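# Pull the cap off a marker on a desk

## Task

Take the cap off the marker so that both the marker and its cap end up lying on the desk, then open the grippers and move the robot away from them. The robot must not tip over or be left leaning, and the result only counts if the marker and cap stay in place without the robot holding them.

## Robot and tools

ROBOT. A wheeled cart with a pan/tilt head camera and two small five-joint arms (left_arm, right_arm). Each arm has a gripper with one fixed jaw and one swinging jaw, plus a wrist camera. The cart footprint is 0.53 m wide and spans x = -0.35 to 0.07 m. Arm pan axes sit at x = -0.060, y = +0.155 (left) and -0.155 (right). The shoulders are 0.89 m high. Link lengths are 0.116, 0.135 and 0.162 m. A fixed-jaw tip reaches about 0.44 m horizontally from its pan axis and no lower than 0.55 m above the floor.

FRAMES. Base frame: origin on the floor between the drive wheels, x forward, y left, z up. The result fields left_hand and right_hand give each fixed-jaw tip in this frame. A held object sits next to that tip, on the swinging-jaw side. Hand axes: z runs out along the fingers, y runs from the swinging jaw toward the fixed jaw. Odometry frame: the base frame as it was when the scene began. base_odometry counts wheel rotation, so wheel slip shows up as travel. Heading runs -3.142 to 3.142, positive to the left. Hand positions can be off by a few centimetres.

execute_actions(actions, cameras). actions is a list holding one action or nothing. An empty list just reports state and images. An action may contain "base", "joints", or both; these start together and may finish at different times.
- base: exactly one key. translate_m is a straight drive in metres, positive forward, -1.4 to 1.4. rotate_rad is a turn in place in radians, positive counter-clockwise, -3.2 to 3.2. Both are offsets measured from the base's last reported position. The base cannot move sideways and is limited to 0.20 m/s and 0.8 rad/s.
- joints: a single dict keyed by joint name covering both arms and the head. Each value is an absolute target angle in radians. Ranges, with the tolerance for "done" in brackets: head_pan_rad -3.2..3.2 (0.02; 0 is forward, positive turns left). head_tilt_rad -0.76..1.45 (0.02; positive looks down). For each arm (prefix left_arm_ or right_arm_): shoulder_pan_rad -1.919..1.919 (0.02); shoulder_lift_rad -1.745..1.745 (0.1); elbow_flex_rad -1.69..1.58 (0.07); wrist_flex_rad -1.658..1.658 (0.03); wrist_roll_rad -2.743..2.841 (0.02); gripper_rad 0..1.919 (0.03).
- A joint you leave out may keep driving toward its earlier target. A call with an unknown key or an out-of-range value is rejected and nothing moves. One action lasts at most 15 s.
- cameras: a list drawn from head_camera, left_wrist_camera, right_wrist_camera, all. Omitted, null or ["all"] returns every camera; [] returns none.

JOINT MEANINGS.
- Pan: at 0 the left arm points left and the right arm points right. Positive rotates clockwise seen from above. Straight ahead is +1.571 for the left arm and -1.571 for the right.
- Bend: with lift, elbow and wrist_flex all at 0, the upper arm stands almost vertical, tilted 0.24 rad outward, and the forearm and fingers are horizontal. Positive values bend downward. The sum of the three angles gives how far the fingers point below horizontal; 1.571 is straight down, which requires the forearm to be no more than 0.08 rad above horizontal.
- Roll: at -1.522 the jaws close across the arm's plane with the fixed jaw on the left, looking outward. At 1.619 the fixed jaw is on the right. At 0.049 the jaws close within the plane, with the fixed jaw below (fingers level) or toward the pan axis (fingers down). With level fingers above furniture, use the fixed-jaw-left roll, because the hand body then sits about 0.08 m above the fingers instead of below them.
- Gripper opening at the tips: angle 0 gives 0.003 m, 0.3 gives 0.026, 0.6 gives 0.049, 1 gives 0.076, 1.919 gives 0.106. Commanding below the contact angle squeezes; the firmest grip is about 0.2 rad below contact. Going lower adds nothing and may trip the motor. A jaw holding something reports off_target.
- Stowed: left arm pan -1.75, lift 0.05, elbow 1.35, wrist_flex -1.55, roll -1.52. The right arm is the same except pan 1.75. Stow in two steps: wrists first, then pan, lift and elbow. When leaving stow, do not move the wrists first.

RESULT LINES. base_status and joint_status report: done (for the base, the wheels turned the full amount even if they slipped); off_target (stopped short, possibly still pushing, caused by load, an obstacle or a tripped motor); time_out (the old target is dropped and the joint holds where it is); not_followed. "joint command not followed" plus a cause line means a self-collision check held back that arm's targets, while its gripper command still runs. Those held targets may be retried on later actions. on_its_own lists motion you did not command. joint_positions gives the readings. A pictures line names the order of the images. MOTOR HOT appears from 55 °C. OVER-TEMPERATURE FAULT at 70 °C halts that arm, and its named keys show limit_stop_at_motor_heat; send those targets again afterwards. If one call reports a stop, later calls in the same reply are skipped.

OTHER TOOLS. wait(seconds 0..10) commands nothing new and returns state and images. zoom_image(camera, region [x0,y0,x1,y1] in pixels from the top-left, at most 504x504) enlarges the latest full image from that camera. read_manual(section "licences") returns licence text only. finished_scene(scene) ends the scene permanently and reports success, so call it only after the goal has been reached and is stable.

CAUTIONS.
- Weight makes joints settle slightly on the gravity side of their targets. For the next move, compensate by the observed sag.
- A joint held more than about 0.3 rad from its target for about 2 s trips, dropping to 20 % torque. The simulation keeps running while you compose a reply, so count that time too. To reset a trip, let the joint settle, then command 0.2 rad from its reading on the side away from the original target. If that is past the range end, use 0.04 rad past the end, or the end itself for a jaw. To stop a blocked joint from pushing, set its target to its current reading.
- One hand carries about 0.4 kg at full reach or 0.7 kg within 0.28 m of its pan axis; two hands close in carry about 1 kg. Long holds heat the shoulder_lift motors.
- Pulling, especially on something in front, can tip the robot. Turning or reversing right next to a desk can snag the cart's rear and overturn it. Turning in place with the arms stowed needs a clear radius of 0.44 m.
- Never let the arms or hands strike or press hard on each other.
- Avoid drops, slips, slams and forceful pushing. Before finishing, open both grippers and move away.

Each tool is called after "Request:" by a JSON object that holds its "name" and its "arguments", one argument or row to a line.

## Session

Request:
{"name": "execute_actions", "arguments": {
  "actions": [
    {"joints":{"head_tilt_rad":0.4,"head_pan_rad":0}}
  ],
  "cameras": ["head_camera"]
}}

Request:
{"name": "execute_actions", "arguments": {
  "actions": [
    {"joints":{"head_pan_rad":1.3}}
  ],
  "cameras": ["head_camera"]
}}

Request:
{"name": "execute_actions", "arguments": {
  "actions": [
    {"joints":{"head_pan_rad":-1.3}}
  ],
  "cameras": ["head_camera"]
}}

Scene clock: 1.07 s.
base_odometry: x=+0.000 y=+0.000 heading=+0.000 (m, m, rad; odometry frame)
base_status: not commanded
joint_positions: head_pan_rad=-0.010 head_tilt_rad=+0.393 left_arm_shoulder_pan_rad=-1.776 left_arm_shoulder_lift_rad=+0.076 left_arm_elbow_flex_rad=+1.337 left_arm_wrist_flex_rad=-1.583 left_arm_wrist_roll_rad=-1.528 left_arm_gripper_rad=+1.920 right_arm_shoulder_pan_rad=+1.763 right_arm_shoulder_lift_rad=+0.065 right_arm_elbow_flex_rad=+1.364 right_arm_wrist_flex_rad=-1.491 right_arm_wrist_roll_rad=-1.530 right_arm_gripper_rad=+1.920
joint_status: all done
left_hand: x=-0.3046 y=+0.0961 z=+0.8987 quat_wxyz=(-0.081, -0.641, -0.064, +0.760) (m; base frame)
right_hand: x=-0.3069 y=-0.1149 z=+0.8815 quat_wxyz=(-0.067, +0.681, -0.068, -0.726) (m; base frame)
pictures: head_camera
Images, in order (width x height): head_camera 644x476.

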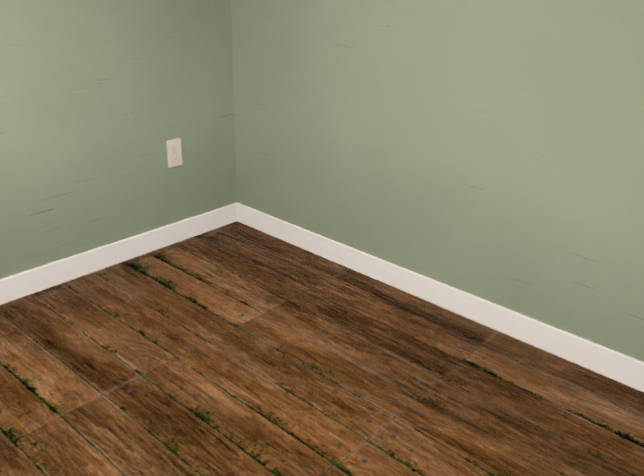

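Scene clock: 2.73 s.
base_odometry: x=+0.000 y=+0.000 heading=+0.000 (m, m, rad; odometry frame)
base_status: not commanded
joint_positions: head_pan_rad=+1.290 head_tilt_rad=+0.393 left_arm_shoulder_pan_rad=-1.776 left_arm_shoulder_lift_rad=+0.076 left_arm_elbow_flex_rad=+1.337 left_arm_wrist_flex_rad=-1.583 left_arm_wrist_roll_rad=-1.528 left_arm_gripper_rad=+1.920 right_arm_shoulder_pan_rad=+1.763 right_arm_shoulder_lift_rad=+0.065 right_arm_elbow_flex_rad=+1.364 right_arm_wrist_flex_rad=-1.491 right_arm_wrist_roll_rad=-1.530 right_arm_gripper_rad=+1.920
joint_status: all done
left_hand: x=-0.3046 y=+0.0961 z=+0.8987 quat_wxyz=(-0.081, -0.641, -0.064, +0.760) (m; base frame)
right_hand: x=-0.3069 y=-0.1149 z=+0.8815 quat_wxyz=(-0.067, +0.681, -0.068, -0.726) (m; base frame)
pictures: head_camera
Images, in order (width x height): head_camera 644x476.

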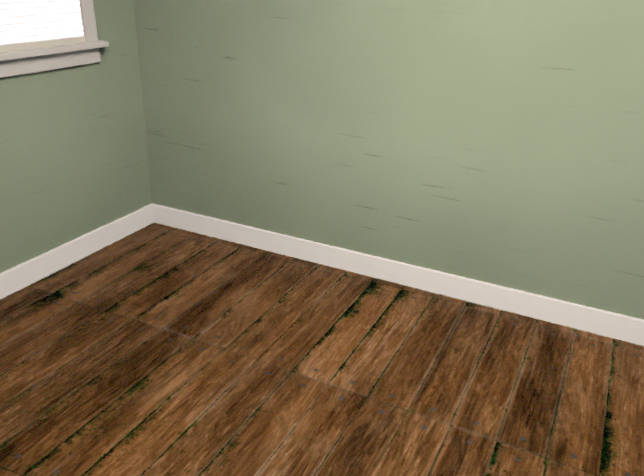

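Scene clock: 5.27 s.
base_odometry: x=+0.000 y=+0.000 heading=+0.000 (m, m, rad; odometry frame)
base_status: not commanded
joint_positions: head_pan_rad=-1.290 head_tilt_rad=+0.393 left_arm_shoulder_pan_rad=-1.776 left_arm_shoulder_lift_rad=+0.076 left_arm_elbow_flex_rad=+1.337 left_arm_wrist_flex_rad=-1.583 left_arm_wrist_roll_rad=-1.528 left_arm_gripper_rad=+1.920 right_arm_shoulder_pan_rad=+1.763 right_arm_shoulder_lift_rad=+0.065 right_arm_elbow_flex_rad=+1.364 right_arm_wrist_flex_rad=-1.491 right_arm_wrist_roll_rad=-1.530 right_arm_gripper_rad=+1.920
joint_status: all done
left_hand: x=-0.3046 y=+0.0961 z=+0.8987 quat_wxyz=(-0.081, -0.641, -0.064, +0.760) (m; base frame)
right_hand: x=-0.3069 y=-0.1149 z=+0.8815 quat_wxyz=(-0.067, +0.681, -0.068, -0.726) (m; base frame)
pictures: head_camera
Images, in order (width x height): head_camera 644x476.

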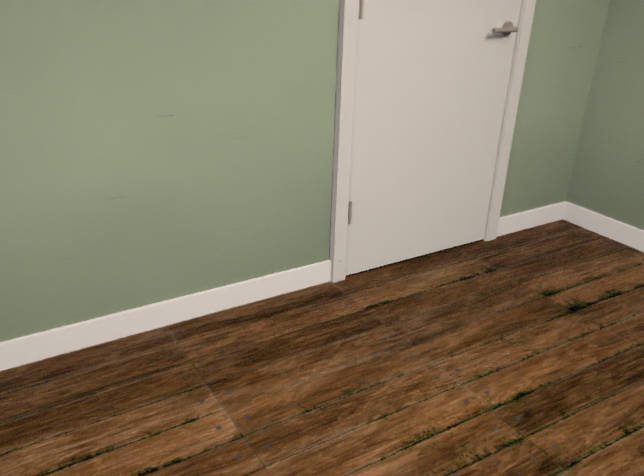

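Request:
{"name": "execute_actions", "arguments": {
  "actions": [
    {"joints":{"head_pan_rad":-2.6}}
  ],
  "cameras": ["head_camera"]
}}

Scene clock: 10.03 s.
base_odometry: x=+0.000 y=+0.000 heading=+0.000 (m, m, rad; odometry frame)
base_status: not commanded
joint_positions: head_pan_rad=-2.590 head_tilt_rad=+0.393 left_arm_shoulder_pan_rad=-1.776 left_arm_shoulder_lift_rad=+0.076 left_arm_elbow_flex_rad=+1.337 left_arm_wrist_flex_rad=-1.583 left_arm_wrist_roll_rad=-1.528 left_arm_gripper_rad=+1.920 right_arm_shoulder_pan_rad=+1.763 right_arm_shoulder_lift_rad=+0.065 right_arm_elbow_flex_rad=+1.364 right_arm_wrist_flex_rad=-1.491 right_arm_wrist_roll_rad=-1.530 right_arm_gripper_rad=+1.920
joint_status: all done
left_hand: x=-0.3046 y=+0.0961 z=+0.8987 quat_wxyz=(-0.081, -0.641, -0.064, +0.760) (m; base frame)
right_hand: x=-0.3069 y=-0.1149 z=+0.8815 quat_wxyz=(-0.067, +0.681, -0.068, -0.726) (m; base frame)
pictures: head_camera
Images, in order (width x height): head_camera 644x476.

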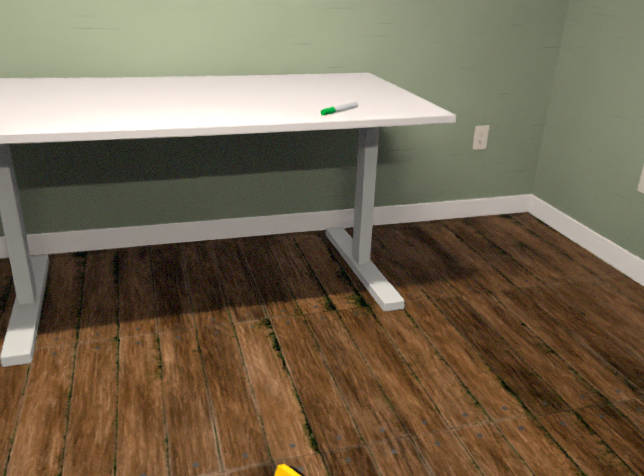

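Request:
{"name": "execute_actions", "arguments": {
  "actions": [
    {"base":{"rotate_rad":-2.63},"joints":{"head_tilt_rad":0.8,"head_pan_rad":0}}
  ],
  "cameras": []
}}

Request:
{"name": "execute_actions", "arguments": {
  "actions": [
    {"base":{"translate_m":1.0}}
  ],
  "cameras": ["head_camera"]
}}

Scene clock: 18.10 s.
base_odometry: x=-0.001 y=+0.000 heading=-2.629 (m, m, rad; odometry frame)
base_status: done
joint_positions: head_pan_rad=-0.010 head_tilt_rad=+0.795 left_arm_shoulder_pan_rad=-1.776 left_arm_shoulder_lift_rad=+0.076 left_arm_elbow_flex_rad=+1.337 left_arm_wrist_flex_rad=-1.583 left_arm_wrist_roll_rad=-1.528 left_arm_gripper_rad=+1.920 right_arm_shoulder_pan_rad=+1.763 right_arm_shoulder_lift_rad=+0.065 right_arm_elbow_flex_rad=+1.364 right_arm_wrist_flex_rad=-1.491 right_arm_wrist_roll_rad=-1.530 right_arm_gripper_rad=+1.920
joint_status: all done
left_hand: x=-0.3046 y=+0.0961 z=+0.8987 quat_wxyz=(-0.081, -0.641, -0.064, +0.760) (m; base frame)
right_hand: x=-0.3069 y=-0.1149 z=+0.8815 quat_wxyz=(-0.067, +0.681, -0.068, -0.726) (m; base frame)
pictures: none
No camera images: the call's "cameras" was empty. Leave "cameras" out to get every camera's image.

Scene clock: 23.93 s.
base_odometry: x=-0.873 y=-0.489 heading=-2.629 (m, m, rad; odometry frame)
base_status: done
joint_positions: head_pan_rad=-0.010 head_tilt_rad=+0.795 left_arm_shoulder_pan_rad=-1.776 left_arm_shoulder_lift_rad=+0.076 left_arm_elbow_flex_rad=+1.337 left_arm_wrist_flex_rad=-1.583 left_arm_wrist_roll_rad=-1.528 left_arm_gripper_rad=+1.920 right_arm_shoulder_pan_rad=+1.763 right_arm_shoulder_lift_rad=+0.065 right_arm_elbow_flex_rad=+1.364 right_arm_wrist_flex_rad=-1.491 right_arm_wrist_roll_rad=-1.530 right_arm_gripper_rad=+1.920
joint_status: not commanded
left_hand: x=-0.3046 y=+0.0961 z=+0.8987 quat_wxyz=(-0.081, -0.641, -0.064, +0.760) (m; base frame)
right_hand: x=-0.3069 y=-0.1149 z=+0.8815 quat_wxyz=(-0.067, +0.681, -0.068, -0.726) (m; base frame)
pictures: head_camera
Images, in order (width x height): head_camera 644x476.

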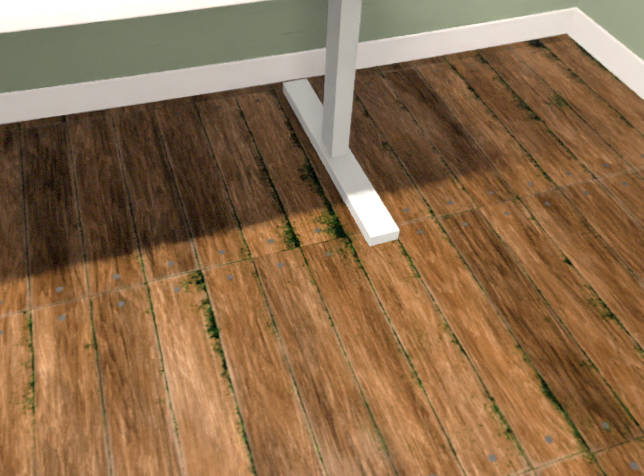

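Request:
{"name": "execute_actions", "arguments": {
  "actions": [
    {"base":{"translate_m":0.4}}
  ],
  "cameras": ["head_camera"]
}}

Scene clock: 29.53 s.
base_odometry: x=-1.221 y=-0.686 heading=-2.628 (m, m, rad; odometry frame)
base_status: done
joint_positions: head_pan_rad=-0.010 head_tilt_rad=+0.795 left_arm_shoulder_pan_rad=-1.776 left_arm_shoulder_lift_rad=+0.076 left_arm_elbow_flex_rad=+1.337 left_arm_wrist_flex_rad=-1.583 left_arm_wrist_roll_rad=-1.528 left_arm_gripper_rad=+1.920 right_arm_shoulder_pan_rad=+1.763 right_arm_shoulder_lift_rad=+0.065 right_arm_elbow_flex_rad=+1.364 right_arm_wrist_flex_rad=-1.491 right_arm_wrist_roll_rad=-1.530 right_arm_gripper_rad=+1.920
joint_status: not commanded
left_hand: x=-0.3046 y=+0.0961 z=+0.8987 quat_wxyz=(-0.081, -0.641, -0.064, +0.760) (m; base frame)
right_hand: x=-0.3069 y=-0.1149 z=+0.8815 quat_wxyz=(-0.067, +0.681, -0.068, -0.726) (m; base frame)
pictures: head_camera
Images, in order (width x height): head_camera 644x476.

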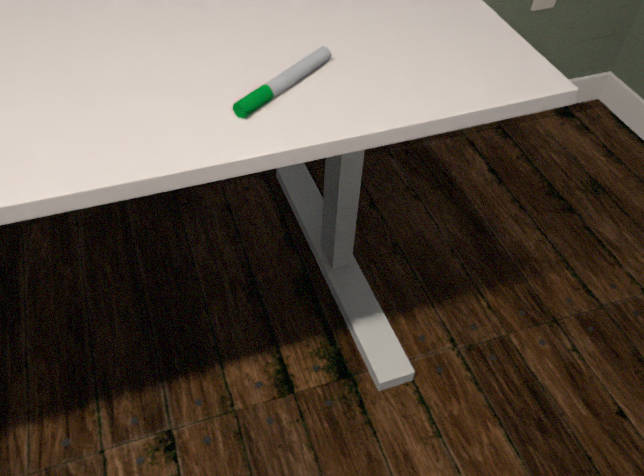

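Request:
{"name": "execute_actions", "arguments": {
  "actions": [
    {"base":{"translate_m":0.36},"joints":{"head_tilt_rad":1.1,"left_arm_shoulder_pan_rad":1.57,"left_arm_shoulder_lift_rad":0.0,"left_arm_elbow_flex_rad":0.2,"right_arm_shoulder_pan_rad":-1.57,"right_arm_shoulder_lift_rad":0.0,"right_arm_elbow_flex_rad":0.2}}
  ],
  "cameras": []
}}

Request:
{"name": "execute_actions", "arguments": {
  "actions": [
    {"base":{"rotate_rad":0.3},"joints":{"left_arm_wrist_flex_rad":1.3,"right_arm_wrist_flex_rad":1.3,"left_arm_gripper_rad":0.7,"right_arm_gripper_rad":0.7}}
  ],
  "cameras": ["head_camera"]
}}

Scene clock: 41.30 s.
base_odometry: x=-1.535 y=-0.863 heading=-2.626 (m, m, rad; odometry frame)
base_status: done
joint_positions: head_pan_rad=-0.010 head_tilt_rad=+1.095 left_arm_shoulder_pan_rad=+1.560 left_arm_shoulder_lift_rad=+0.030 left_arm_elbow_flex_rad=+0.235 left_arm_wrist_flex_rad=-1.583 left_arm_wrist_roll_rad=-1.528 left_arm_gripper_rad=+1.920 right_arm_shoulder_pan_rad=-1.558 right_arm_shoulder_lift_rad=+0.037 right_arm_elbow_flex_rad=+0.235 right_arm_wrist_flex_rad=-1.491 right_arm_wrist_roll_rad=-1.530 right_arm_gripper_rad=+1.920
joint_status: all done
left_hand: x=+0.1736 y=+0.1652 z=+1.1307 quat_wxyz=(+0.992, +0.000, +0.126, +0.008) (m; base frame)
right_hand: x=+0.1895 y=-0.1504 z=+1.1247 quat_wxyz=(+0.985, +0.002, +0.175, -0.002) (m; base frame)
pictures: none
No camera images: the call's "cameras" was empty. Leave "cameras" out to get every camera's image.

Scene clock: 43.93 s.
base_odometry: x=-1.535 y=-0.863 heading=-2.328 (m, m, rad; odometry frame)
base_status: done
joint_positions: head_pan_rad=-0.010 head_tilt_rad=+1.095 left_arm_shoulder_pan_rad=+1.560 left_arm_shoulder_lift_rad=+0.030 left_arm_elbow_flex_rad=+0.234 left_arm_wrist_flex_rad=+1.292 left_arm_wrist_roll_rad=-1.528 left_arm_gripper_rad=+0.712 right_arm_shoulder_pan_rad=-1.560 right_arm_shoulder_lift_rad=+0.037 right_arm_elbow_flex_rad=+0.234 right_arm_wrist_flex_rad=+1.295 right_arm_wrist_roll_rad=-1.530 right_arm_gripper_rad=+0.711
joint_status: all done
left_hand: x=+0.1355 y=+0.1648 z=+0.8150 quat_wxyz=(+0.007, -0.002, +1.000, +0.000) (m; base frame)
right_hand: x=+0.1347 y=-0.1494 z=+0.8138 quat_wxyz=(+0.003, +0.010, +1.000, +0.000) (m; base frame)
pictures: head_camera
Images, in order (width x height): head_camera 644x476.

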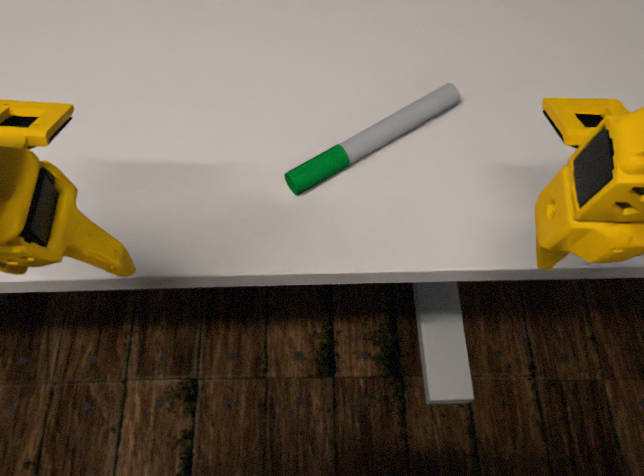

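Request:
{"name": "execute_actions", "arguments": {
  "actions": [
    {"base":{"translate_m":0.06},"joints":{"right_arm_shoulder_pan_rad":-1.8,"right_arm_shoulder_lift_rad":0.55,"right_arm_elbow_flex_rad":-0.25,"right_arm_wrist_flex_rad":1.1,"right_arm_wrist_roll_rad":0.26}}
  ],
  "cameras": ["head_camera","right_wrist_camera"]
}}

Scene clock: 54.60 s.
base_odometry: x=-1.576 y=-0.907 heading=-2.326 (m, m, rad; odometry frame)
base_status: done
joint_positions: head_pan_rad=-0.010 head_tilt_rad=+1.095 left_arm_shoulder_pan_rad=+1.560 left_arm_shoulder_lift_rad=+0.030 left_arm_elbow_flex_rad=+0.232 left_arm_wrist_flex_rad=+1.292 left_arm_wrist_roll_rad=-1.528 left_arm_gripper_rad=+0.712 right_arm_shoulder_pan_rad=-1.789 right_arm_shoulder_lift_rad=+0.568 right_arm_elbow_flex_rad=-0.216 right_arm_wrist_flex_rad=+1.107 right_arm_wrist_roll_rad=+0.252 right_arm_gripper_rad=+0.711
joint_status: all done
left_hand: x=+0.1358 y=+0.1648 z=+0.8152 quat_wxyz=(+0.008, -0.002, +1.000, +0.000) (m; base frame)
right_hand: x=+0.1876 y=-0.1023 z=+0.7717 quat_wxyz=(+0.040, -0.838, +0.543, -0.039) (m; base frame)
pictures: head_camera, right_wrist_camera
Images, in order (width x height): head_camera 644x476, right_wrist_camera 644x476.

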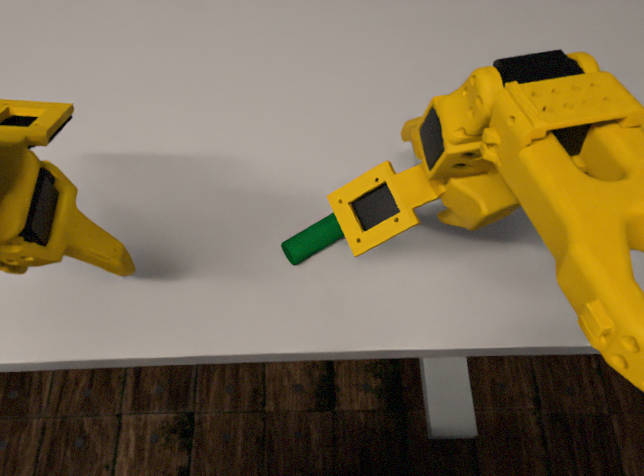

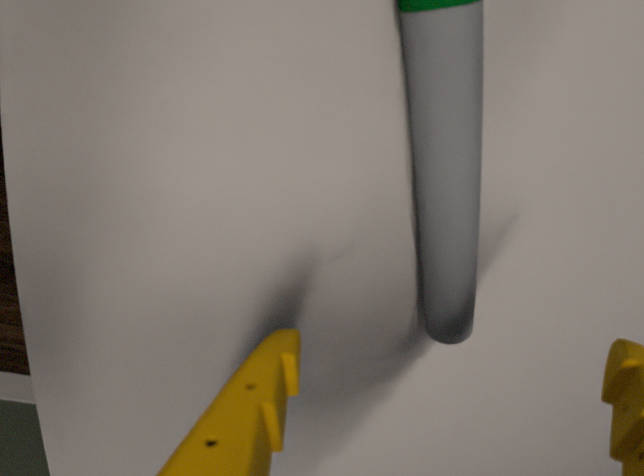

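Request:
{"name": "execute_actions", "arguments": {
  "actions": [
    {"joints":{"right_arm_shoulder_pan_rad":-1.89,"right_arm_wrist_roll_rad":0.2}}
  ],
  "cameras": []
}}

Request:
{"name": "execute_actions", "arguments": {
  "actions": [
    {"joints":{"right_arm_shoulder_lift_rad":0.8,"right_arm_wrist_flex_rad":0.93}}
  ],
  "cameras": ["right_wrist_camera"]
}}

Request:
{"name": "execute_actions", "arguments": {
  "actions": [
    {"joints":{"right_arm_gripper_rad":0.03}}
  ],
  "cameras": ["right_wrist_camera"]
}}

Scene clock: 59.60 s.
base_odometry: x=-1.576 y=-0.907 heading=-2.326 (m, m, rad; odometry frame)
base_status: not commanded
joint_positions: head_pan_rad=-0.010 head_tilt_rad=+1.095 left_arm_shoulder_pan_rad=+1.560 left_arm_shoulder_lift_rad=+0.030 left_arm_elbow_flex_rad=+0.232 left_arm_wrist_flex_rad=+1.292 left_arm_wrist_roll_rad=-1.528 left_arm_gripper_rad=+0.712 right_arm_shoulder_pan_rad=-1.879 right_arm_shoulder_lift_rad=+0.568 right_arm_elbow_flex_rad=-0.216 right_arm_wrist_flex_rad=+1.107 right_arm_wrist_roll_rad=+0.208 right_arm_gripper_rad=+0.711
joint_status: all done
left_hand: x=+0.1358 y=+0.1648 z=+0.8152 quat_wxyz=(+0.008, -0.002, +1.000, +0.000) (m; base frame)
right_hand: x=+0.1816 y=-0.0798 z=+0.7717 quat_wxyz=(+0.042, -0.850, +0.523, -0.036) (m; base frame)
pictures: none
No camera images: the call's "cameras" was empty. Leave "cameras" out to get every camera's image.

Scene clock: 60.43 s.
base_odometry: x=-1.576 y=-0.907 heading=-2.326 (m, m, rad; odometry frame)
base_status: not commanded
joint_positions: head_pan_rad=-0.010 head_tilt_rad=+1.095 left_arm_shoulder_pan_rad=+1.560 left_arm_shoulder_lift_rad=+0.030 left_arm_elbow_flex_rad=+0.232 left_arm_wrist_flex_rad=+1.292 left_arm_wrist_roll_rad=-1.528 left_arm_gripper_rad=+0.712 right_arm_shoulder_pan_rad=-1.879 right_arm_shoulder_lift_rad=+0.817 right_arm_elbow_flex_rad=-0.220 right_arm_wrist_flex_rad=+0.939 right_arm_wrist_roll_rad=+0.208 right_arm_gripper_rad=+0.711
joint_status: all done
left_hand: x=+0.1358 y=+0.1648 z=+0.8152 quat_wxyz=(+0.008, -0.002, +1.000, +0.000) (m; base frame)
right_hand: x=+0.1731 y=-0.0825 z=+0.7185 quat_wxyz=(+0.014, -0.851, +0.524, -0.012) (m; base frame)
pictures: right_wrist_camera
Images, in order (width x height): right_wrist_camera 644x476.

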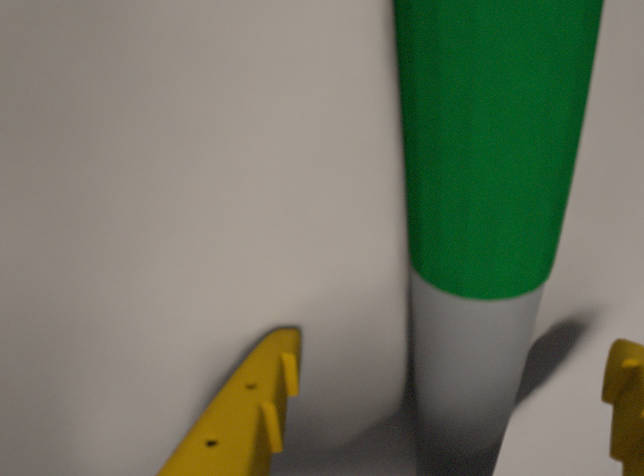

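Scene clock: 61.30 s.
base_odometry: x=-1.576 y=-0.907 heading=-2.326 (m, m, rad; odometry frame)
base_status: not commanded
joint_positions: head_pan_rad=-0.010 head_tilt_rad=+1.095 left_arm_shoulder_pan_rad=+1.560 left_arm_shoulder_lift_rad=+0.030 left_arm_elbow_flex_rad=+0.232 left_arm_wrist_flex_rad=+1.292 left_arm_wrist_roll_rad=-1.528 left_arm_gripper_rad=+0.712 right_arm_shoulder_pan_rad=-1.879 right_arm_shoulder_lift_rad=+0.817 right_arm_elbow_flex_rad=-0.220 right_arm_wrist_flex_rad=+0.937 right_arm_wrist_roll_rad=+0.208 right_arm_gripper_rad=+0.204
joint_status: right_arm_gripper_rad off_target (ended at +0.204, target +0.030)
left_hand: x=+0.1358 y=+0.1648 z=+0.8152 quat_wxyz=(+0.008, -0.002, +1.000, +0.000) (m; base frame)
right_hand: x=+0.1734 y=-0.0824 z=+0.7185 quat_wxyz=(+0.014, -0.851, +0.524, -0.012) (m; base frame)
pictures: right_wrist_camera
Images, in order (width x height): right_wrist_camera 644x476.

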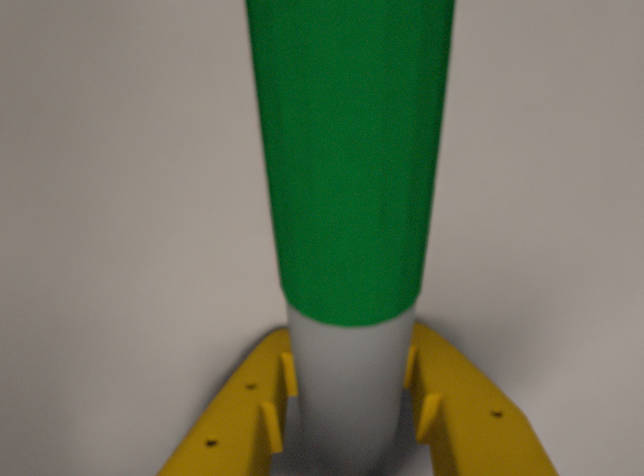

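Request:
{"name": "execute_actions", "arguments": {
  "actions": [
    {"joints":{"right_arm_shoulder_lift_rad":0.68,"right_arm_wrist_flex_rad":1.08}}
  ],
  "cameras": []
}}

Request:
{"name": "execute_actions", "arguments": {
  "actions": [
    {"joints":{"right_arm_wrist_roll_rad":-0.3,"right_arm_shoulder_pan_rad":-1.75}}
  ],
  "cameras": []
}}

Request:
{"name": "execute_actions", "arguments": {
  "actions": [
    {"joints":{"right_arm_shoulder_lift_rad":0.79,"right_arm_wrist_flex_rad":0.96,"left_arm_shoulder_pan_rad":1.88,"left_arm_shoulder_lift_rad":0.45,"left_arm_elbow_flex_rad":-0.12,"left_arm_wrist_flex_rad":1.2,"left_arm_wrist_roll_rad":0.4}}
  ],
  "cameras": []
}}

Request:
{"name": "execute_actions", "arguments": {
  "actions": [
    {"joints":{"right_arm_gripper_rad":0.7}}
  ],
  "cameras": []
}}

Request:
{"name": "execute_actions", "arguments": {
  "actions": [
    {"joints":{"right_arm_shoulder_lift_rad":0.55,"right_arm_wrist_flex_rad":1.2}}
  ],
  "cameras": []
}}

Request:
{"name": "execute_actions", "arguments": {
  "actions": [
    {"joints":{"right_arm_wrist_roll_rad":2.82,"right_arm_shoulder_pan_rad":-1.53,"right_arm_wrist_flex_rad":1.08}}
  ],
  "cameras": ["head_camera","right_wrist_camera"]
}}

Scene clock: 71.60 s.
base_odometry: x=-1.576 y=-0.907 heading=-2.326 (m, m, rad; odometry frame)
base_status: not commanded
joint_positions: head_pan_rad=-0.010 head_tilt_rad=+1.095 left_arm_shoulder_pan_rad=+1.560 left_arm_shoulder_lift_rad=+0.030 left_arm_elbow_flex_rad=+0.232 left_arm_wrist_flex_rad=+1.292 left_arm_wrist_roll_rad=-1.528 left_arm_gripper_rad=+0.712 right_arm_shoulder_pan_rad=-1.879 right_arm_shoulder_lift_rad=+0.743 right_arm_elbow_flex_rad=-0.222 right_arm_wrist_flex_rad=+1.075 right_arm_wrist_roll_rad=+0.208 right_arm_gripper_rad=+0.204
joint_status: all done
left_hand: x=+0.1358 y=+0.1648 z=+0.8152 quat_wxyz=(+0.008, -0.002, +1.000, +0.000) (m; base frame)
right_hand: x=+0.1643 y=-0.0853 z=+0.7350 quat_wxyz=(-0.010, -0.851, +0.524, +0.008) (m; base frame)
pictures: none
No camera images: the call's "cameras" was empty. Leave "cameras" out to get every camera's image.

Scene clock: 72.73 s.
base_odometry: x=-1.576 y=-0.907 heading=-2.326 (m, m, rad; odometry frame)
base_status: not commanded
joint_positions: head_pan_rad=-0.010 head_tilt_rad=+1.095 left_arm_shoulder_pan_rad=+1.560 left_arm_shoulder_lift_rad=+0.030 left_arm_elbow_flex_rad=+0.232 left_arm_wrist_flex_rad=+1.292 left_arm_wrist_roll_rad=-1.528 left_arm_gripper_rad=+0.712 right_arm_shoulder_pan_rad=-1.761 right_arm_shoulder_lift_rad=+0.743 right_arm_elbow_flex_rad=-0.222 right_arm_wrist_flex_rad=+1.075 right_arm_wrist_roll_rad=-0.293 right_arm_gripper_rad=+0.204
joint_status: all done
left_hand: x=+0.1358 y=+0.1648 z=+0.8152 quat_wxyz=(+0.008, -0.002, +1.000, +0.000) (m; base frame)
right_hand: x=+0.1705 y=-0.1084 z=+0.7350 quat_wxyz=(-0.011, -0.652, +0.758, +0.006) (m; base frame)
pictures: none
No camera images: the call's "cameras" was empty. Leave "cameras" out to get every camera's image.

Scene clock: 74.97 s.
base_odometry: x=-1.576 y=-0.907 heading=-2.326 (m, m, rad; odometry frame)
base_status: not commanded
joint_positions: head_pan_rad=-0.010 head_tilt_rad=+1.095 left_arm_shoulder_pan_rad=+1.870 left_arm_shoulder_lift_rad=+0.466 left_arm_elbow_flex_rad=-0.087 left_arm_wrist_flex_rad=+1.208 left_arm_wrist_roll_rad=+0.391 left_arm_gripper_rad=+0.712 right_arm_shoulder_pan_rad=-1.761 right_arm_shoulder_lift_rad=+0.809 right_arm_elbow_flex_rad=-0.222 right_arm_wrist_flex_rad=+0.969 right_arm_wrist_roll_rad=-0.294 right_arm_gripper_rad=+0.204
joint_status: all done
left_hand: x=+0.1525 y=+0.0863 z=+0.7766 quat_wxyz=(-0.004, -0.722, +0.692, +0.007) (m; base frame)
right_hand: x=+0.1764 y=-0.1072 z=+0.7204 quat_wxyz=(+0.006, -0.651, +0.759, -0.004) (m; base frame)
pictures: none
No camera images: the call's "cameras" was empty. Leave "cameras" out to get every camera's image.

Scene clock: 75.83 s.
base_odometry: x=-1.576 y=-0.907 heading=-2.326 (m, m, rad; odometry frame)
base_status: not commanded
joint_positions: head_pan_rad=-0.010 head_tilt_rad=+1.095 left_arm_shoulder_pan_rad=+1.870 left_arm_shoulder_lift_rad=+0.466 left_arm_elbow_flex_rad=-0.087 left_arm_wrist_flex_rad=+1.208 left_arm_wrist_roll_rad=+0.391 left_arm_gripper_rad=+0.712 right_arm_shoulder_pan_rad=-1.761 right_arm_shoulder_lift_rad=+0.809 right_arm_elbow_flex_rad=-0.222 right_arm_wrist_flex_rad=+0.968 right_arm_wrist_roll_rad=-0.294 right_arm_gripper_rad=+0.688
joint_status: all done
left_hand: x=+0.1525 y=+0.0863 z=+0.7766 quat_wxyz=(-0.004, -0.722, +0.692, +0.007) (m; base frame)
right_hand: x=+0.1766 y=-0.1072 z=+0.7204 quat_wxyz=(+0.007, -0.651, +0.759, -0.004) (m; base frame)
pictures: none
No camera images: the call's "cameras" was empty. Leave "cameras" out to get every camera's image.

Scene clock: 76.77 s.
base_odometry: x=-1.576 y=-0.907 heading=-2.326 (m, m, rad; odometry frame)
base_status: not commanded
joint_positions: head_pan_rad=-0.010 head_tilt_rad=+1.095 left_arm_shoulder_pan_rad=+1.870 left_arm_shoulder_lift_rad=+0.466 left_arm_elbow_flex_rad=-0.087 left_arm_wrist_flex_rad=+1.208 left_arm_wrist_roll_rad=+0.391 left_arm_gripper_rad=+0.712 right_arm_shoulder_pan_rad=-1.761 right_arm_shoulder_lift_rad=+0.610 right_arm_elbow_flex_rad=-0.222 right_arm_wrist_flex_rad=+1.193 right_arm_wrist_roll_rad=-0.294 right_arm_gripper_rad=+0.689
joint_status: all done
left_hand: x=+0.1525 y=+0.0863 z=+0.7766 quat_wxyz=(-0.004, -0.722, +0.692, +0.007) (m; base frame)
right_hand: x=+0.1708 y=-0.1083 z=+0.7636 quat_wxyz=(-0.004, -0.651, +0.759, +0.003) (m; base frame)
pictures: none
No camera images: the call's "cameras" was empty. Leave "cameras" out to get every camera's image.

Scene clock: 79.93 s.
base_odometry: x=-1.576 y=-0.907 heading=-2.326 (m, m, rad; odometry frame)
base_status: not commanded
joint_positions: head_pan_rad=-0.010 head_tilt_rad=+1.095 left_arm_shoulder_pan_rad=+1.870 left_arm_shoulder_lift_rad=+0.466 left_arm_elbow_flex_rad=-0.087 left_arm_wrist_flex_rad=+1.208 left_arm_wrist_roll_rad=+0.391 left_arm_gripper_rad=+0.712 right_arm_shoulder_pan_rad=-1.542 right_arm_shoulder_lift_rad=+0.610 right_arm_elbow_flex_rad=-0.222 right_arm_wrist_flex_rad=+1.087 right_arm_wrist_roll_rad=+2.814 right_arm_gripper_rad=+0.689
joint_status: all done
left_hand: x=+0.1525 y=+0.0863 z=+0.7766 quat_wxyz=(-0.004, -0.722, +0.692, +0.007) (m; base frame)
right_hand: x=+0.2072 y=-0.1657 z=+0.7650 quat_wxyz=(-0.027, -0.834, -0.550, -0.039) (m; base frame)
pictures: head_camera, right_wrist_camera
Images, in order (width x height): head_camera 644x476, right_wrist_camera 644x476.

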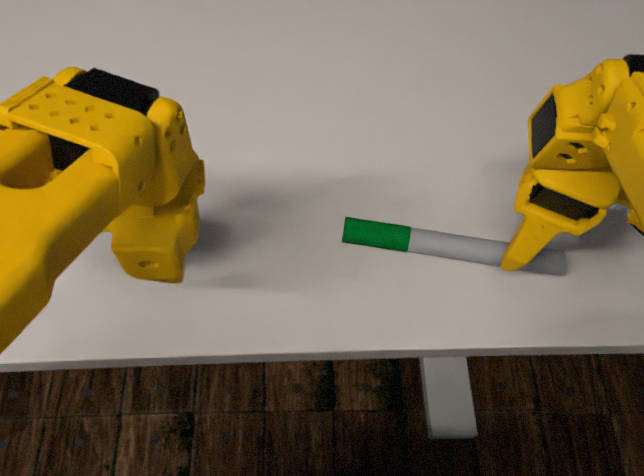

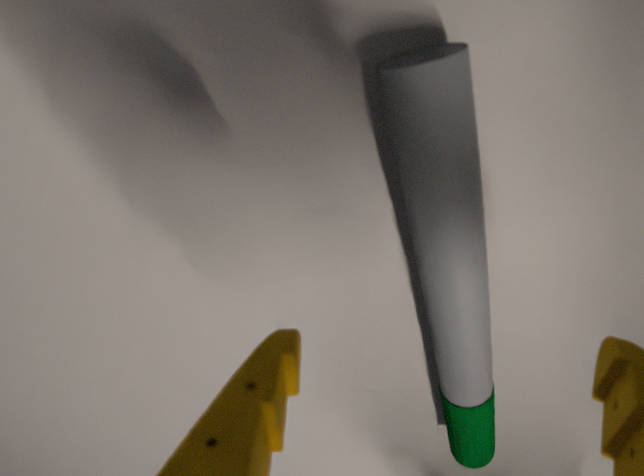

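Same as before. Replay.

Request:
{"name": "execute_actions", "arguments": {
  "actions": [
    {"joints":{"right_arm_shoulder_lift_rad":0.8,"right_arm_wrist_flex_rad":0.95}}
  ],
  "cameras": []
}}

Request:
{"name": "execute_actions", "arguments": {
  "actions": [
    {"joints":{"right_arm_gripper_rad":0.03}}
  ],
  "cameras": []
}}

Request:
{"name": "execute_actions", "arguments": {
  "actions": [
    {"joints":{"right_arm_shoulder_lift_rad":0.66,"right_arm_wrist_flex_rad":0.95}}
  ],
  "cameras": []
}}

Request:
{"name": "execute_actions", "arguments": {
  "actions": [
    {"joints":{"right_arm_shoulder_pan_rad":-1.88,"right_arm_wrist_roll_rad":2.8,"left_arm_shoulder_lift_rad":0.7,"left_arm_elbow_flex_rad":-0.45,"left_arm_wrist_flex_rad":0.9,"left_arm_wrist_roll_rad":0.3,"left_arm_shoulder_pan_rad":1.89}}
  ],
  "cameras": []
}}

Request:
{"name": "execute_actions", "arguments": {
  "actions": [
    {"joints":{"right_arm_shoulder_lift_rad":0.85,"right_arm_elbow_flex_rad":-0.4,"right_arm_wrist_flex_rad":0.72}}
  ],
  "cameras": ["head_camera","left_wrist_camera"]
}}

Scene clock: 88.37 s.
base_odometry: x=-1.576 y=-0.907 heading=-2.326 (m, m, rad; odometry frame)
base_status: not commanded
joint_positions: head_pan_rad=-0.010 head_tilt_rad=+1.095 left_arm_shoulder_pan_rad=+1.870 left_arm_shoulder_lift_rad=+0.466 left_arm_elbow_flex_rad=-0.087 left_arm_wrist_flex_rad=+1.208 left_arm_wrist_roll_rad=+0.391 left_arm_gripper_rad=+0.712 right_arm_shoulder_pan_rad=-1.542 right_arm_shoulder_lift_rad=+0.818 right_arm_elbow_flex_rad=-0.222 right_arm_wrist_flex_rad=+0.957 right_arm_wrist_roll_rad=+2.814 right_arm_gripper_rad=+0.689
joint_status: all done
left_hand: x=+0.1525 y=+0.0863 z=+0.7766 quat_wxyz=(-0.004, -0.722, +0.692, +0.007) (m; base frame)
right_hand: x=+0.1963 y=-0.1654 z=+0.7187 quat_wxyz=(-0.005, -0.835, -0.550, -0.007) (m; base frame)
pictures: none
No camera images: the call's "cameras" was empty. Leave "cameras" out to get every camera's image.

Scene clock: 89.23 s.
base_odometry: x=-1.576 y=-0.907 heading=-2.326 (m, m, rad; odometry frame)
base_status: not commanded
joint_positions: head_pan_rad=-0.010 head_tilt_rad=+1.095 left_arm_shoulder_pan_rad=+1.870 left_arm_shoulder_lift_rad=+0.466 left_arm_elbow_flex_rad=-0.087 left_arm_wrist_flex_rad=+1.208 left_arm_wrist_roll_rad=+0.391 left_arm_gripper_rad=+0.712 right_arm_shoulder_pan_rad=-1.540 right_arm_shoulder_lift_rad=+0.817 right_arm_elbow_flex_rad=-0.234 right_arm_wrist_flex_rad=+0.957 right_arm_wrist_roll_rad=+2.814 right_arm_gripper_rad=+0.206
joint_status: right_arm_gripper_rad off_target (ended at +0.206, target +0.030)
left_hand: x=+0.1525 y=+0.0863 z=+0.7766 quat_wxyz=(-0.004, -0.722, +0.692, +0.007) (m; base frame)
right_hand: x=+0.1994 y=-0.1659 z=+0.7206 quat_wxyz=(-0.009, -0.835, -0.549, -0.013) (m; base frame)
pictures: none
No camera images: the call's "cameras" was empty. Leave "cameras" out to get every camera's image.

Scene clock: 90.00 s.
base_odometry: x=-1.576 y=-0.907 heading=-2.326 (m, m, rad; odometry frame)
base_status: not commanded
joint_positions: head_pan_rad=-0.010 head_tilt_rad=+1.095 left_arm_shoulder_pan_rad=+1.870 left_arm_shoulder_lift_rad=+0.466 left_arm_elbow_flex_rad=-0.087 left_arm_wrist_flex_rad=+1.208 left_arm_wrist_roll_rad=+0.391 left_arm_gripper_rad=+0.712 right_arm_shoulder_pan_rad=-1.540 right_arm_shoulder_lift_rad=+0.725 right_arm_elbow_flex_rad=-0.234 right_arm_wrist_flex_rad=+0.957 right_arm_wrist_roll_rad=+2.814 right_arm_gripper_rad=+0.206
joint_status: all done
left_hand: x=+0.1525 y=+0.0863 z=+0.7766 quat_wxyz=(-0.004, -0.722, +0.692, +0.007) (m; base frame)
right_hand: x=+0.2143 y=-0.1663 z=+0.7424 quat_wxyz=(-0.035, -0.834, -0.548, -0.050) (m; base frame)
pictures: none
No camera images: the call's "cameras" was empty. Leave "cameras" out to get every camera's image.

Scene clock: 91.00 s.
base_odometry: x=-1.576 y=-0.907 heading=-2.326 (m, m, rad; odometry frame)
base_status: not commanded
joint_positions: head_pan_rad=-0.010 head_tilt_rad=+1.095 left_arm_shoulder_pan_rad=+1.879 left_arm_shoulder_lift_rad=+0.723 left_arm_elbow_flex_rad=-0.407 left_arm_wrist_flex_rad=+0.916 left_arm_wrist_roll_rad=+0.308 left_arm_gripper_rad=+0.711 right_arm_shoulder_pan_rad=-1.851 right_arm_shoulder_lift_rad=+0.725 right_arm_elbow_flex_rad=-0.234 right_arm_wrist_flex_rad=+0.957 right_arm_wrist_roll_rad=+2.806 right_arm_gripper_rad=+0.206
joint_status: right_arm_shoulder_pan_rad off_target (ended at -1.851, target -1.880); the others done
left_hand: x=+0.2269 y=+0.0610 z=+0.7690 quat_wxyz=(+0.081, -0.680, +0.714, -0.148) (m; base frame)
right_hand: x=+0.2046 y=-0.0818 z=+0.7424 quat_wxyz=(-0.027, -0.741, -0.668, -0.055) (m; base frame)
pictures: none
No camera images: the call's "cameras" was empty. Leave "cameras" out to get every camera's image.

Scene clock: 91.90 s.
base_odometry: x=-1.576 y=-0.907 heading=-2.326 (m, m, rad; odometry frame)
base_status: not commanded
joint_positions: head_pan_rad=-0.010 head_tilt_rad=+1.095 left_arm_shoulder_pan_rad=+1.881 left_arm_shoulder_lift_rad=+0.723 left_arm_elbow_flex_rad=-0.414 left_arm_wrist_flex_rad=+0.912 left_arm_wrist_roll_rad=+0.308 left_arm_gripper_rad=+0.711 right_arm_shoulder_pan_rad=-1.868 right_arm_shoulder_lift_rad=+0.873 right_arm_elbow_flex_rad=-0.363 right_arm_wrist_flex_rad=+0.730 right_arm_wrist_roll_rad=+2.806 right_arm_gripper_rad=+0.206
joint_status: all done
left_hand: x=+0.2286 y=+0.0600 z=+0.7703 quat_wxyz=(+0.083, -0.678, +0.714, -0.152) (m; base frame)
right_hand: x=+0.2411 y=-0.0658 z=+0.7340 quat_wxyz=(-0.071, -0.727, -0.667, -0.148) (m; base frame)
pictures: head_camera, left_wrist_camera
Images, in order (width x height): head_camera 644x476, left_wrist_camera 644x476.

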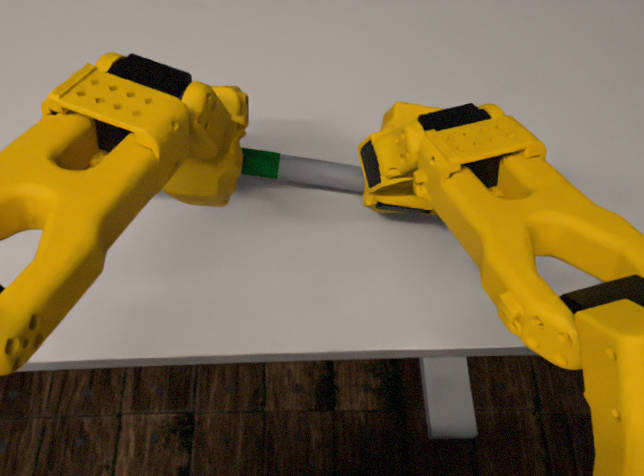

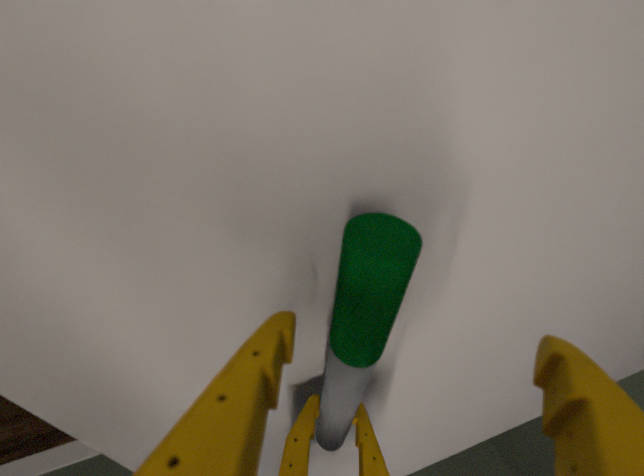

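Request:
{"name": "execute_actions", "arguments": {
  "actions": [
    {"joints":{"left_arm_shoulder_lift_rad":0.86,"left_arm_elbow_flex_rad":-0.48,"left_arm_wrist_flex_rad":0.78}}
  ],
  "cameras": []
}}

Request:
{"name": "execute_actions", "arguments": {
  "actions": [
    {"joints":{"left_arm_gripper_rad":0.03}}
  ],
  "cameras": ["left_wrist_camera"]
}}

Request:
{"name": "execute_actions", "arguments": {
  "actions": [
    {"joints":{"left_arm_shoulder_pan_rad":1.72,"right_arm_shoulder_pan_rad":-1.72}}
  ],
  "cameras": ["head_camera"]
}}

Scene clock: 96.63 s.
base_odometry: x=-1.576 y=-0.907 heading=-2.326 (m, m, rad; odometry frame)
base_status: not commanded
joint_positions: head_pan_rad=-0.010 head_tilt_rad=+1.095 left_arm_shoulder_pan_rad=+1.881 left_arm_shoulder_lift_rad=+0.881 left_arm_elbow_flex_rad=-0.444 left_arm_wrist_flex_rad=+0.791 left_arm_wrist_roll_rad=+0.308 left_arm_gripper_rad=+0.711 right_arm_shoulder_pan_rad=-1.868 right_arm_shoulder_lift_rad=+0.873 right_arm_elbow_flex_rad=-0.363 right_arm_wrist_flex_rad=+0.730 right_arm_wrist_roll_rad=+2.806 right_arm_gripper_rad=+0.206
joint_status: all done
left_hand: x=+0.2310 y=+0.0592 z=+0.7379 quat_wxyz=(+0.082, -0.679, +0.714, -0.150) (m; base frame)
right_hand: x=+0.2411 y=-0.0658 z=+0.7340 quat_wxyz=(-0.071, -0.727, -0.667, -0.148) (m; base frame)
pictures: none
No camera images: the call's "cameras" was empty. Leave "cameras" out to get every camera's image.

Scene clock: 97.50 s.
base_odometry: x=-1.576 y=-0.907 heading=-2.326 (m, m, rad; odometry frame)
base_status: not commanded
joint_positions: head_pan_rad=-0.010 head_tilt_rad=+1.095 left_arm_shoulder_pan_rad=+1.881 left_arm_shoulder_lift_rad=+0.881 left_arm_elbow_flex_rad=-0.470 left_arm_wrist_flex_rad=+0.780 left_arm_wrist_roll_rad=+0.308 left_arm_gripper_rad=+0.166 right_arm_shoulder_pan_rad=-1.877 right_arm_shoulder_lift_rad=+0.893 right_arm_elbow_flex_rad=-0.363 right_arm_wrist_flex_rad=+0.730 right_arm_wrist_roll_rad=+2.806 right_arm_gripper_rad=+0.206
joint_status: left_arm_gripper_rad off_target (ended at +0.166, target +0.030)
left_hand: x=+0.2377 y=+0.0571 z=+0.7430 quat_wxyz=(+0.091, -0.677, +0.712, -0.166) (m; base frame)
right_hand: x=+0.2371 y=-0.0640 z=+0.7284 quat_wxyz=(-0.066, -0.725, -0.671, -0.140) (m; base frame)
pictures: left_wrist_camera
Images, in order (width x height): left_wrist_camera 644x476.

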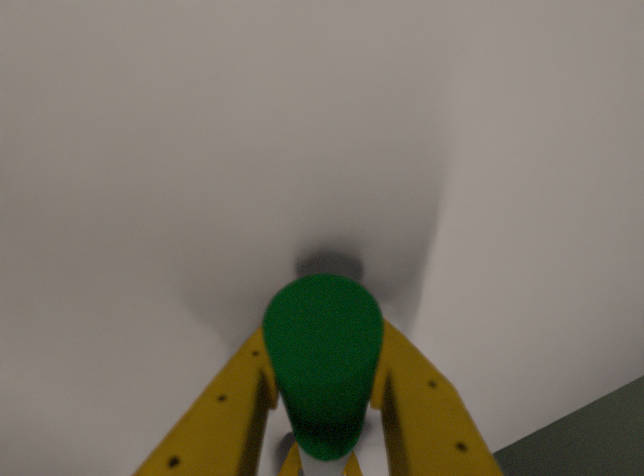

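Scene clock: 98.30 s.
base_odometry: x=-1.576 y=-0.907 heading=-2.326 (m, m, rad; odometry frame)
base_status: not commanded
joint_positions: head_pan_rad=-0.010 head_tilt_rad=+1.095 left_arm_shoulder_pan_rad=+1.730 left_arm_shoulder_lift_rad=+0.883 left_arm_elbow_flex_rad=-0.470 left_arm_wrist_flex_rad=+0.780 left_arm_wrist_roll_rad=+0.308 left_arm_gripper_rad=+0.165 right_arm_shoulder_pan_rad=-1.732 right_arm_shoulder_lift_rad=+0.893 right_arm_elbow_flex_rad=-0.365 right_arm_wrist_flex_rad=+0.730 right_arm_wrist_roll_rad=+2.806 right_arm_gripper_rad=+0.206
joint_status: all done
left_hand: x=+0.2487 y=+0.1028 z=+0.7426 quat_wxyz=(+0.102, -0.728, +0.659, -0.158) (m; base frame)
right_hand: x=+0.2475 y=-0.1080 z=+0.7287 quat_wxyz=(-0.076, -0.772, -0.616, -0.135) (m; base frame)
pictures: head_camera
Images, in order (width x height): head_camera 644x476.

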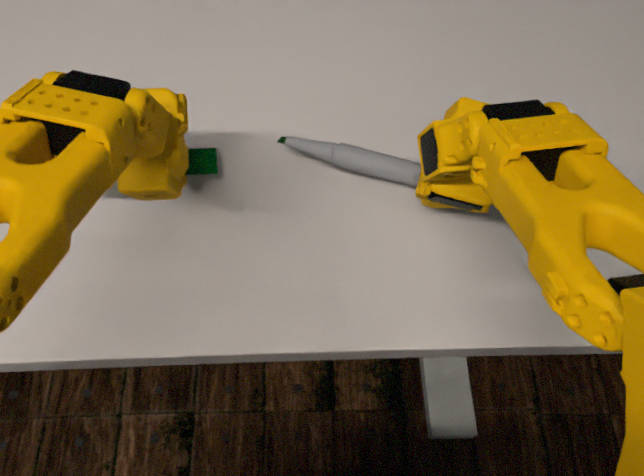

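Request:
{"name": "execute_actions", "arguments": {
  "actions": [
    {"joints":{"left_arm_shoulder_lift_rad":0.95,"left_arm_wrist_flex_rad":0.72,"right_arm_shoulder_lift_rad":0.9}}
  ],
  "cameras": []
}}

Request:
{"name": "execute_actions", "arguments": {
  "actions": [
    {"joints":{"left_arm_gripper_rad":0.7,"right_arm_gripper_rad":0.7}}
  ],
  "cameras": []
}}

Request:
{"name": "execute_actions", "arguments": {
  "actions": [
    {"joints":{"left_arm_shoulder_lift_rad":0.5,"left_arm_wrist_flex_rad":1.1,"right_arm_shoulder_lift_rad":0.5,"right_arm_wrist_flex_rad":1.1}}
  ],
  "cameras": []
}}

Request:
{"name": "execute_actions", "arguments": {
  "actions": [
    {"base":{"translate_m":-0.25},"joints":{"head_tilt_rad":0.8}}
  ],
  "cameras": ["head_camera"]
}}

Scene clock: 106.73 s.
base_odometry: x=-1.576 y=-0.907 heading=-2.326 (m, m, rad; odometry frame)
base_status: not commanded
joint_positions: head_pan_rad=-0.010 head_tilt_rad=+1.095 left_arm_shoulder_pan_rad=+1.730 left_arm_shoulder_lift_rad=+0.940 left_arm_elbow_flex_rad=-0.475 left_arm_wrist_flex_rad=+0.728 left_arm_wrist_roll_rad=+0.308 left_arm_gripper_rad=+0.165 right_arm_shoulder_pan_rad=-1.732 right_arm_shoulder_lift_rad=+0.916 right_arm_elbow_flex_rad=-0.371 right_arm_wrist_flex_rad=+0.728 right_arm_wrist_roll_rad=+2.806 right_arm_gripper_rad=+0.206
joint_status: all done
left_hand: x=+0.2486 y=+0.1028 z=+0.7301 quat_wxyz=(+0.102, -0.728, +0.659, -0.158) (m; base frame)
right_hand: x=+0.2452 y=-0.1084 z=+0.7234 quat_wxyz=(-0.073, -0.773, -0.617, -0.129) (m; base frame)
pictures: none
No camera images: the call's "cameras" was empty. Leave "cameras" out to get every camera's image.

Scene clock: 107.60 s.
base_odometry: x=-1.576 y=-0.907 heading=-2.326 (m, m, rad; odometry frame)
base_status: not commanded
joint_positions: head_pan_rad=-0.010 head_tilt_rad=+1.095 left_arm_shoulder_pan_rad=+1.730 left_arm_shoulder_lift_rad=+0.941 left_arm_elbow_flex_rad=-0.475 left_arm_wrist_flex_rad=+0.726 left_arm_wrist_roll_rad=+0.308 left_arm_gripper_rad=+0.687 right_arm_shoulder_pan_rad=-1.729 right_arm_shoulder_lift_rad=+0.913 right_arm_elbow_flex_rad=-0.398 right_arm_wrist_flex_rad=+0.721 right_arm_wrist_roll_rad=+2.806 right_arm_gripper_rad=+0.685
joint_status: all done
left_hand: x=+0.2486 y=+0.1029 z=+0.7297 quat_wxyz=(+0.102, -0.728, +0.659, -0.158) (m; base frame)
right_hand: x=+0.2529 y=-0.1081 z=+0.7295 quat_wxyz=(-0.082, -0.771, -0.614, -0.145) (m; base frame)
pictures: none
No camera images: the call's "cameras" was empty. Leave "cameras" out to get every camera's image.

Scene clock: 108.67 s.
base_odometry: x=-1.576 y=-0.907 heading=-2.326 (m, m, rad; odometry frame)
base_status: not commanded
joint_positions: head_pan_rad=-0.010 head_tilt_rad=+1.095 left_arm_shoulder_pan_rad=+1.730 left_arm_shoulder_lift_rad=+0.550 left_arm_elbow_flex_rad=-0.475 left_arm_wrist_flex_rad=+1.096 left_arm_wrist_roll_rad=+0.308 left_arm_gripper_rad=+0.688 right_arm_shoulder_pan_rad=-1.729 right_arm_shoulder_lift_rad=+0.560 right_arm_elbow_flex_rad=-0.395 right_arm_wrist_flex_rad=+1.097 right_arm_wrist_roll_rad=+2.806 right_arm_gripper_rad=+0.689
joint_status: all done
left_hand: x=+0.2393 y=+0.1044 z=+0.8196 quat_wxyz=(+0.108, -0.727, +0.658, -0.167) (m; base frame)
right_hand: x=+0.2404 y=-0.1101 z=+0.8067 quat_wxyz=(-0.076, -0.773, -0.615, -0.134) (m; base frame)
pictures: none
No camera images: the call's "cameras" was empty. Leave "cameras" out to get every camera's image.

Scene clock: 110.70 s.
base_odometry: x=-1.404 y=-0.724 heading=-2.324 (m, m, rad; odometry frame)
base_status: done
joint_positions: head_pan_rad=-0.010 head_tilt_rad=+0.815 left_arm_shoulder_pan_rad=+1.730 left_arm_shoulder_lift_rad=+0.550 left_arm_elbow_flex_rad=-0.475 left_arm_wrist_flex_rad=+1.096 left_arm_wrist_roll_rad=+0.308 left_arm_gripper_rad=+0.688 right_arm_shoulder_pan_rad=-1.729 right_arm_shoulder_lift_rad=+0.560 right_arm_elbow_flex_rad=-0.395 right_arm_wrist_flex_rad=+1.097 right_arm_wrist_roll_rad=+2.806 right_arm_gripper_rad=+0.689
joint_status: all done
left_hand: x=+0.2393 y=+0.1044 z=+0.8196 quat_wxyz=(+0.108, -0.727, +0.658, -0.167) (m; base frame)
right_hand: x=+0.2404 y=-0.1101 z=+0.8067 quat_wxyz=(-0.076, -0.773, -0.615, -0.134) (m; base frame)
pictures: head_camera
Images, in order (width x height): head_camera 644x476.

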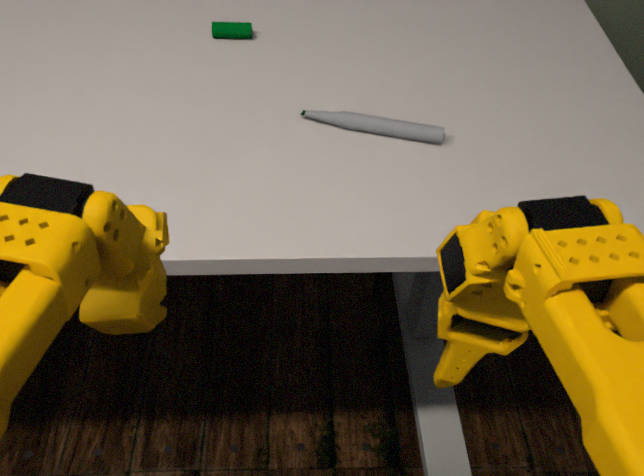

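Cap is rolling; check it settles.

Request:
{"name": "wait", "arguments": {
  "seconds": 4
}}

Scene clock: 117.03 s.
base_odometry: x=-1.404 y=-0.724 heading=-2.324 (m, m, rad; odometry frame)
base_status: done
joint_positions: head_pan_rad=-0.010 head_tilt_rad=+0.815 left_arm_shoulder_pan_rad=+1.730 left_arm_shoulder_lift_rad=+0.550 left_arm_elbow_flex_rad=-0.475 left_arm_wrist_flex_rad=+1.096 left_arm_wrist_roll_rad=+0.308 left_arm_gripper_rad=+0.688 right_arm_shoulder_pan_rad=-1.729 right_arm_shoulder_lift_rad=+0.560 right_arm_elbow_flex_rad=-0.395 right_arm_wrist_flex_rad=+1.097 right_arm_wrist_roll_rad=+2.806 right_arm_gripper_rad=+0.689
joint_status: all done
left_hand: x=+0.2393 y=+0.1044 z=+0.8196 quat_wxyz=(+0.108, -0.727, +0.658, -0.167) (m; base frame)
right_hand: x=+0.2404 y=-0.1101 z=+0.8067 quat_wxyz=(-0.076, -0.773, -0.615, -0.134) (m; base frame)
wait: 4.00 s; at rest from the start
pictures: head_camera, left_wrist_camera, right_wrist_camera
Images, in order (width x height): head_camera 644x476, left_wrist_camera 644x476, right_wrist_camera 644x476.

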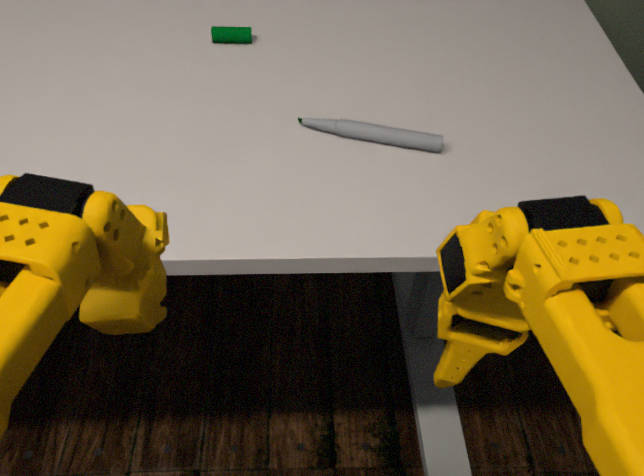

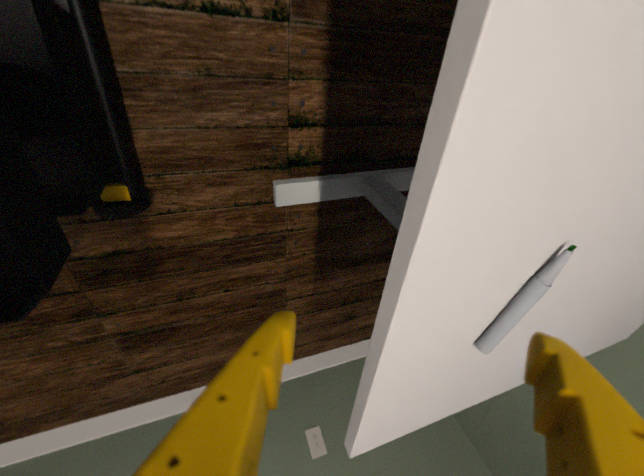

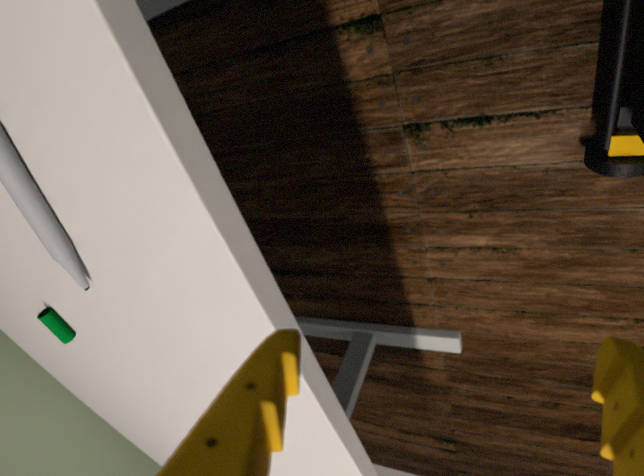

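Request:
{"name": "finished_scene", "arguments": {
  "scene": 2
}}

The scene is finished: the task was done.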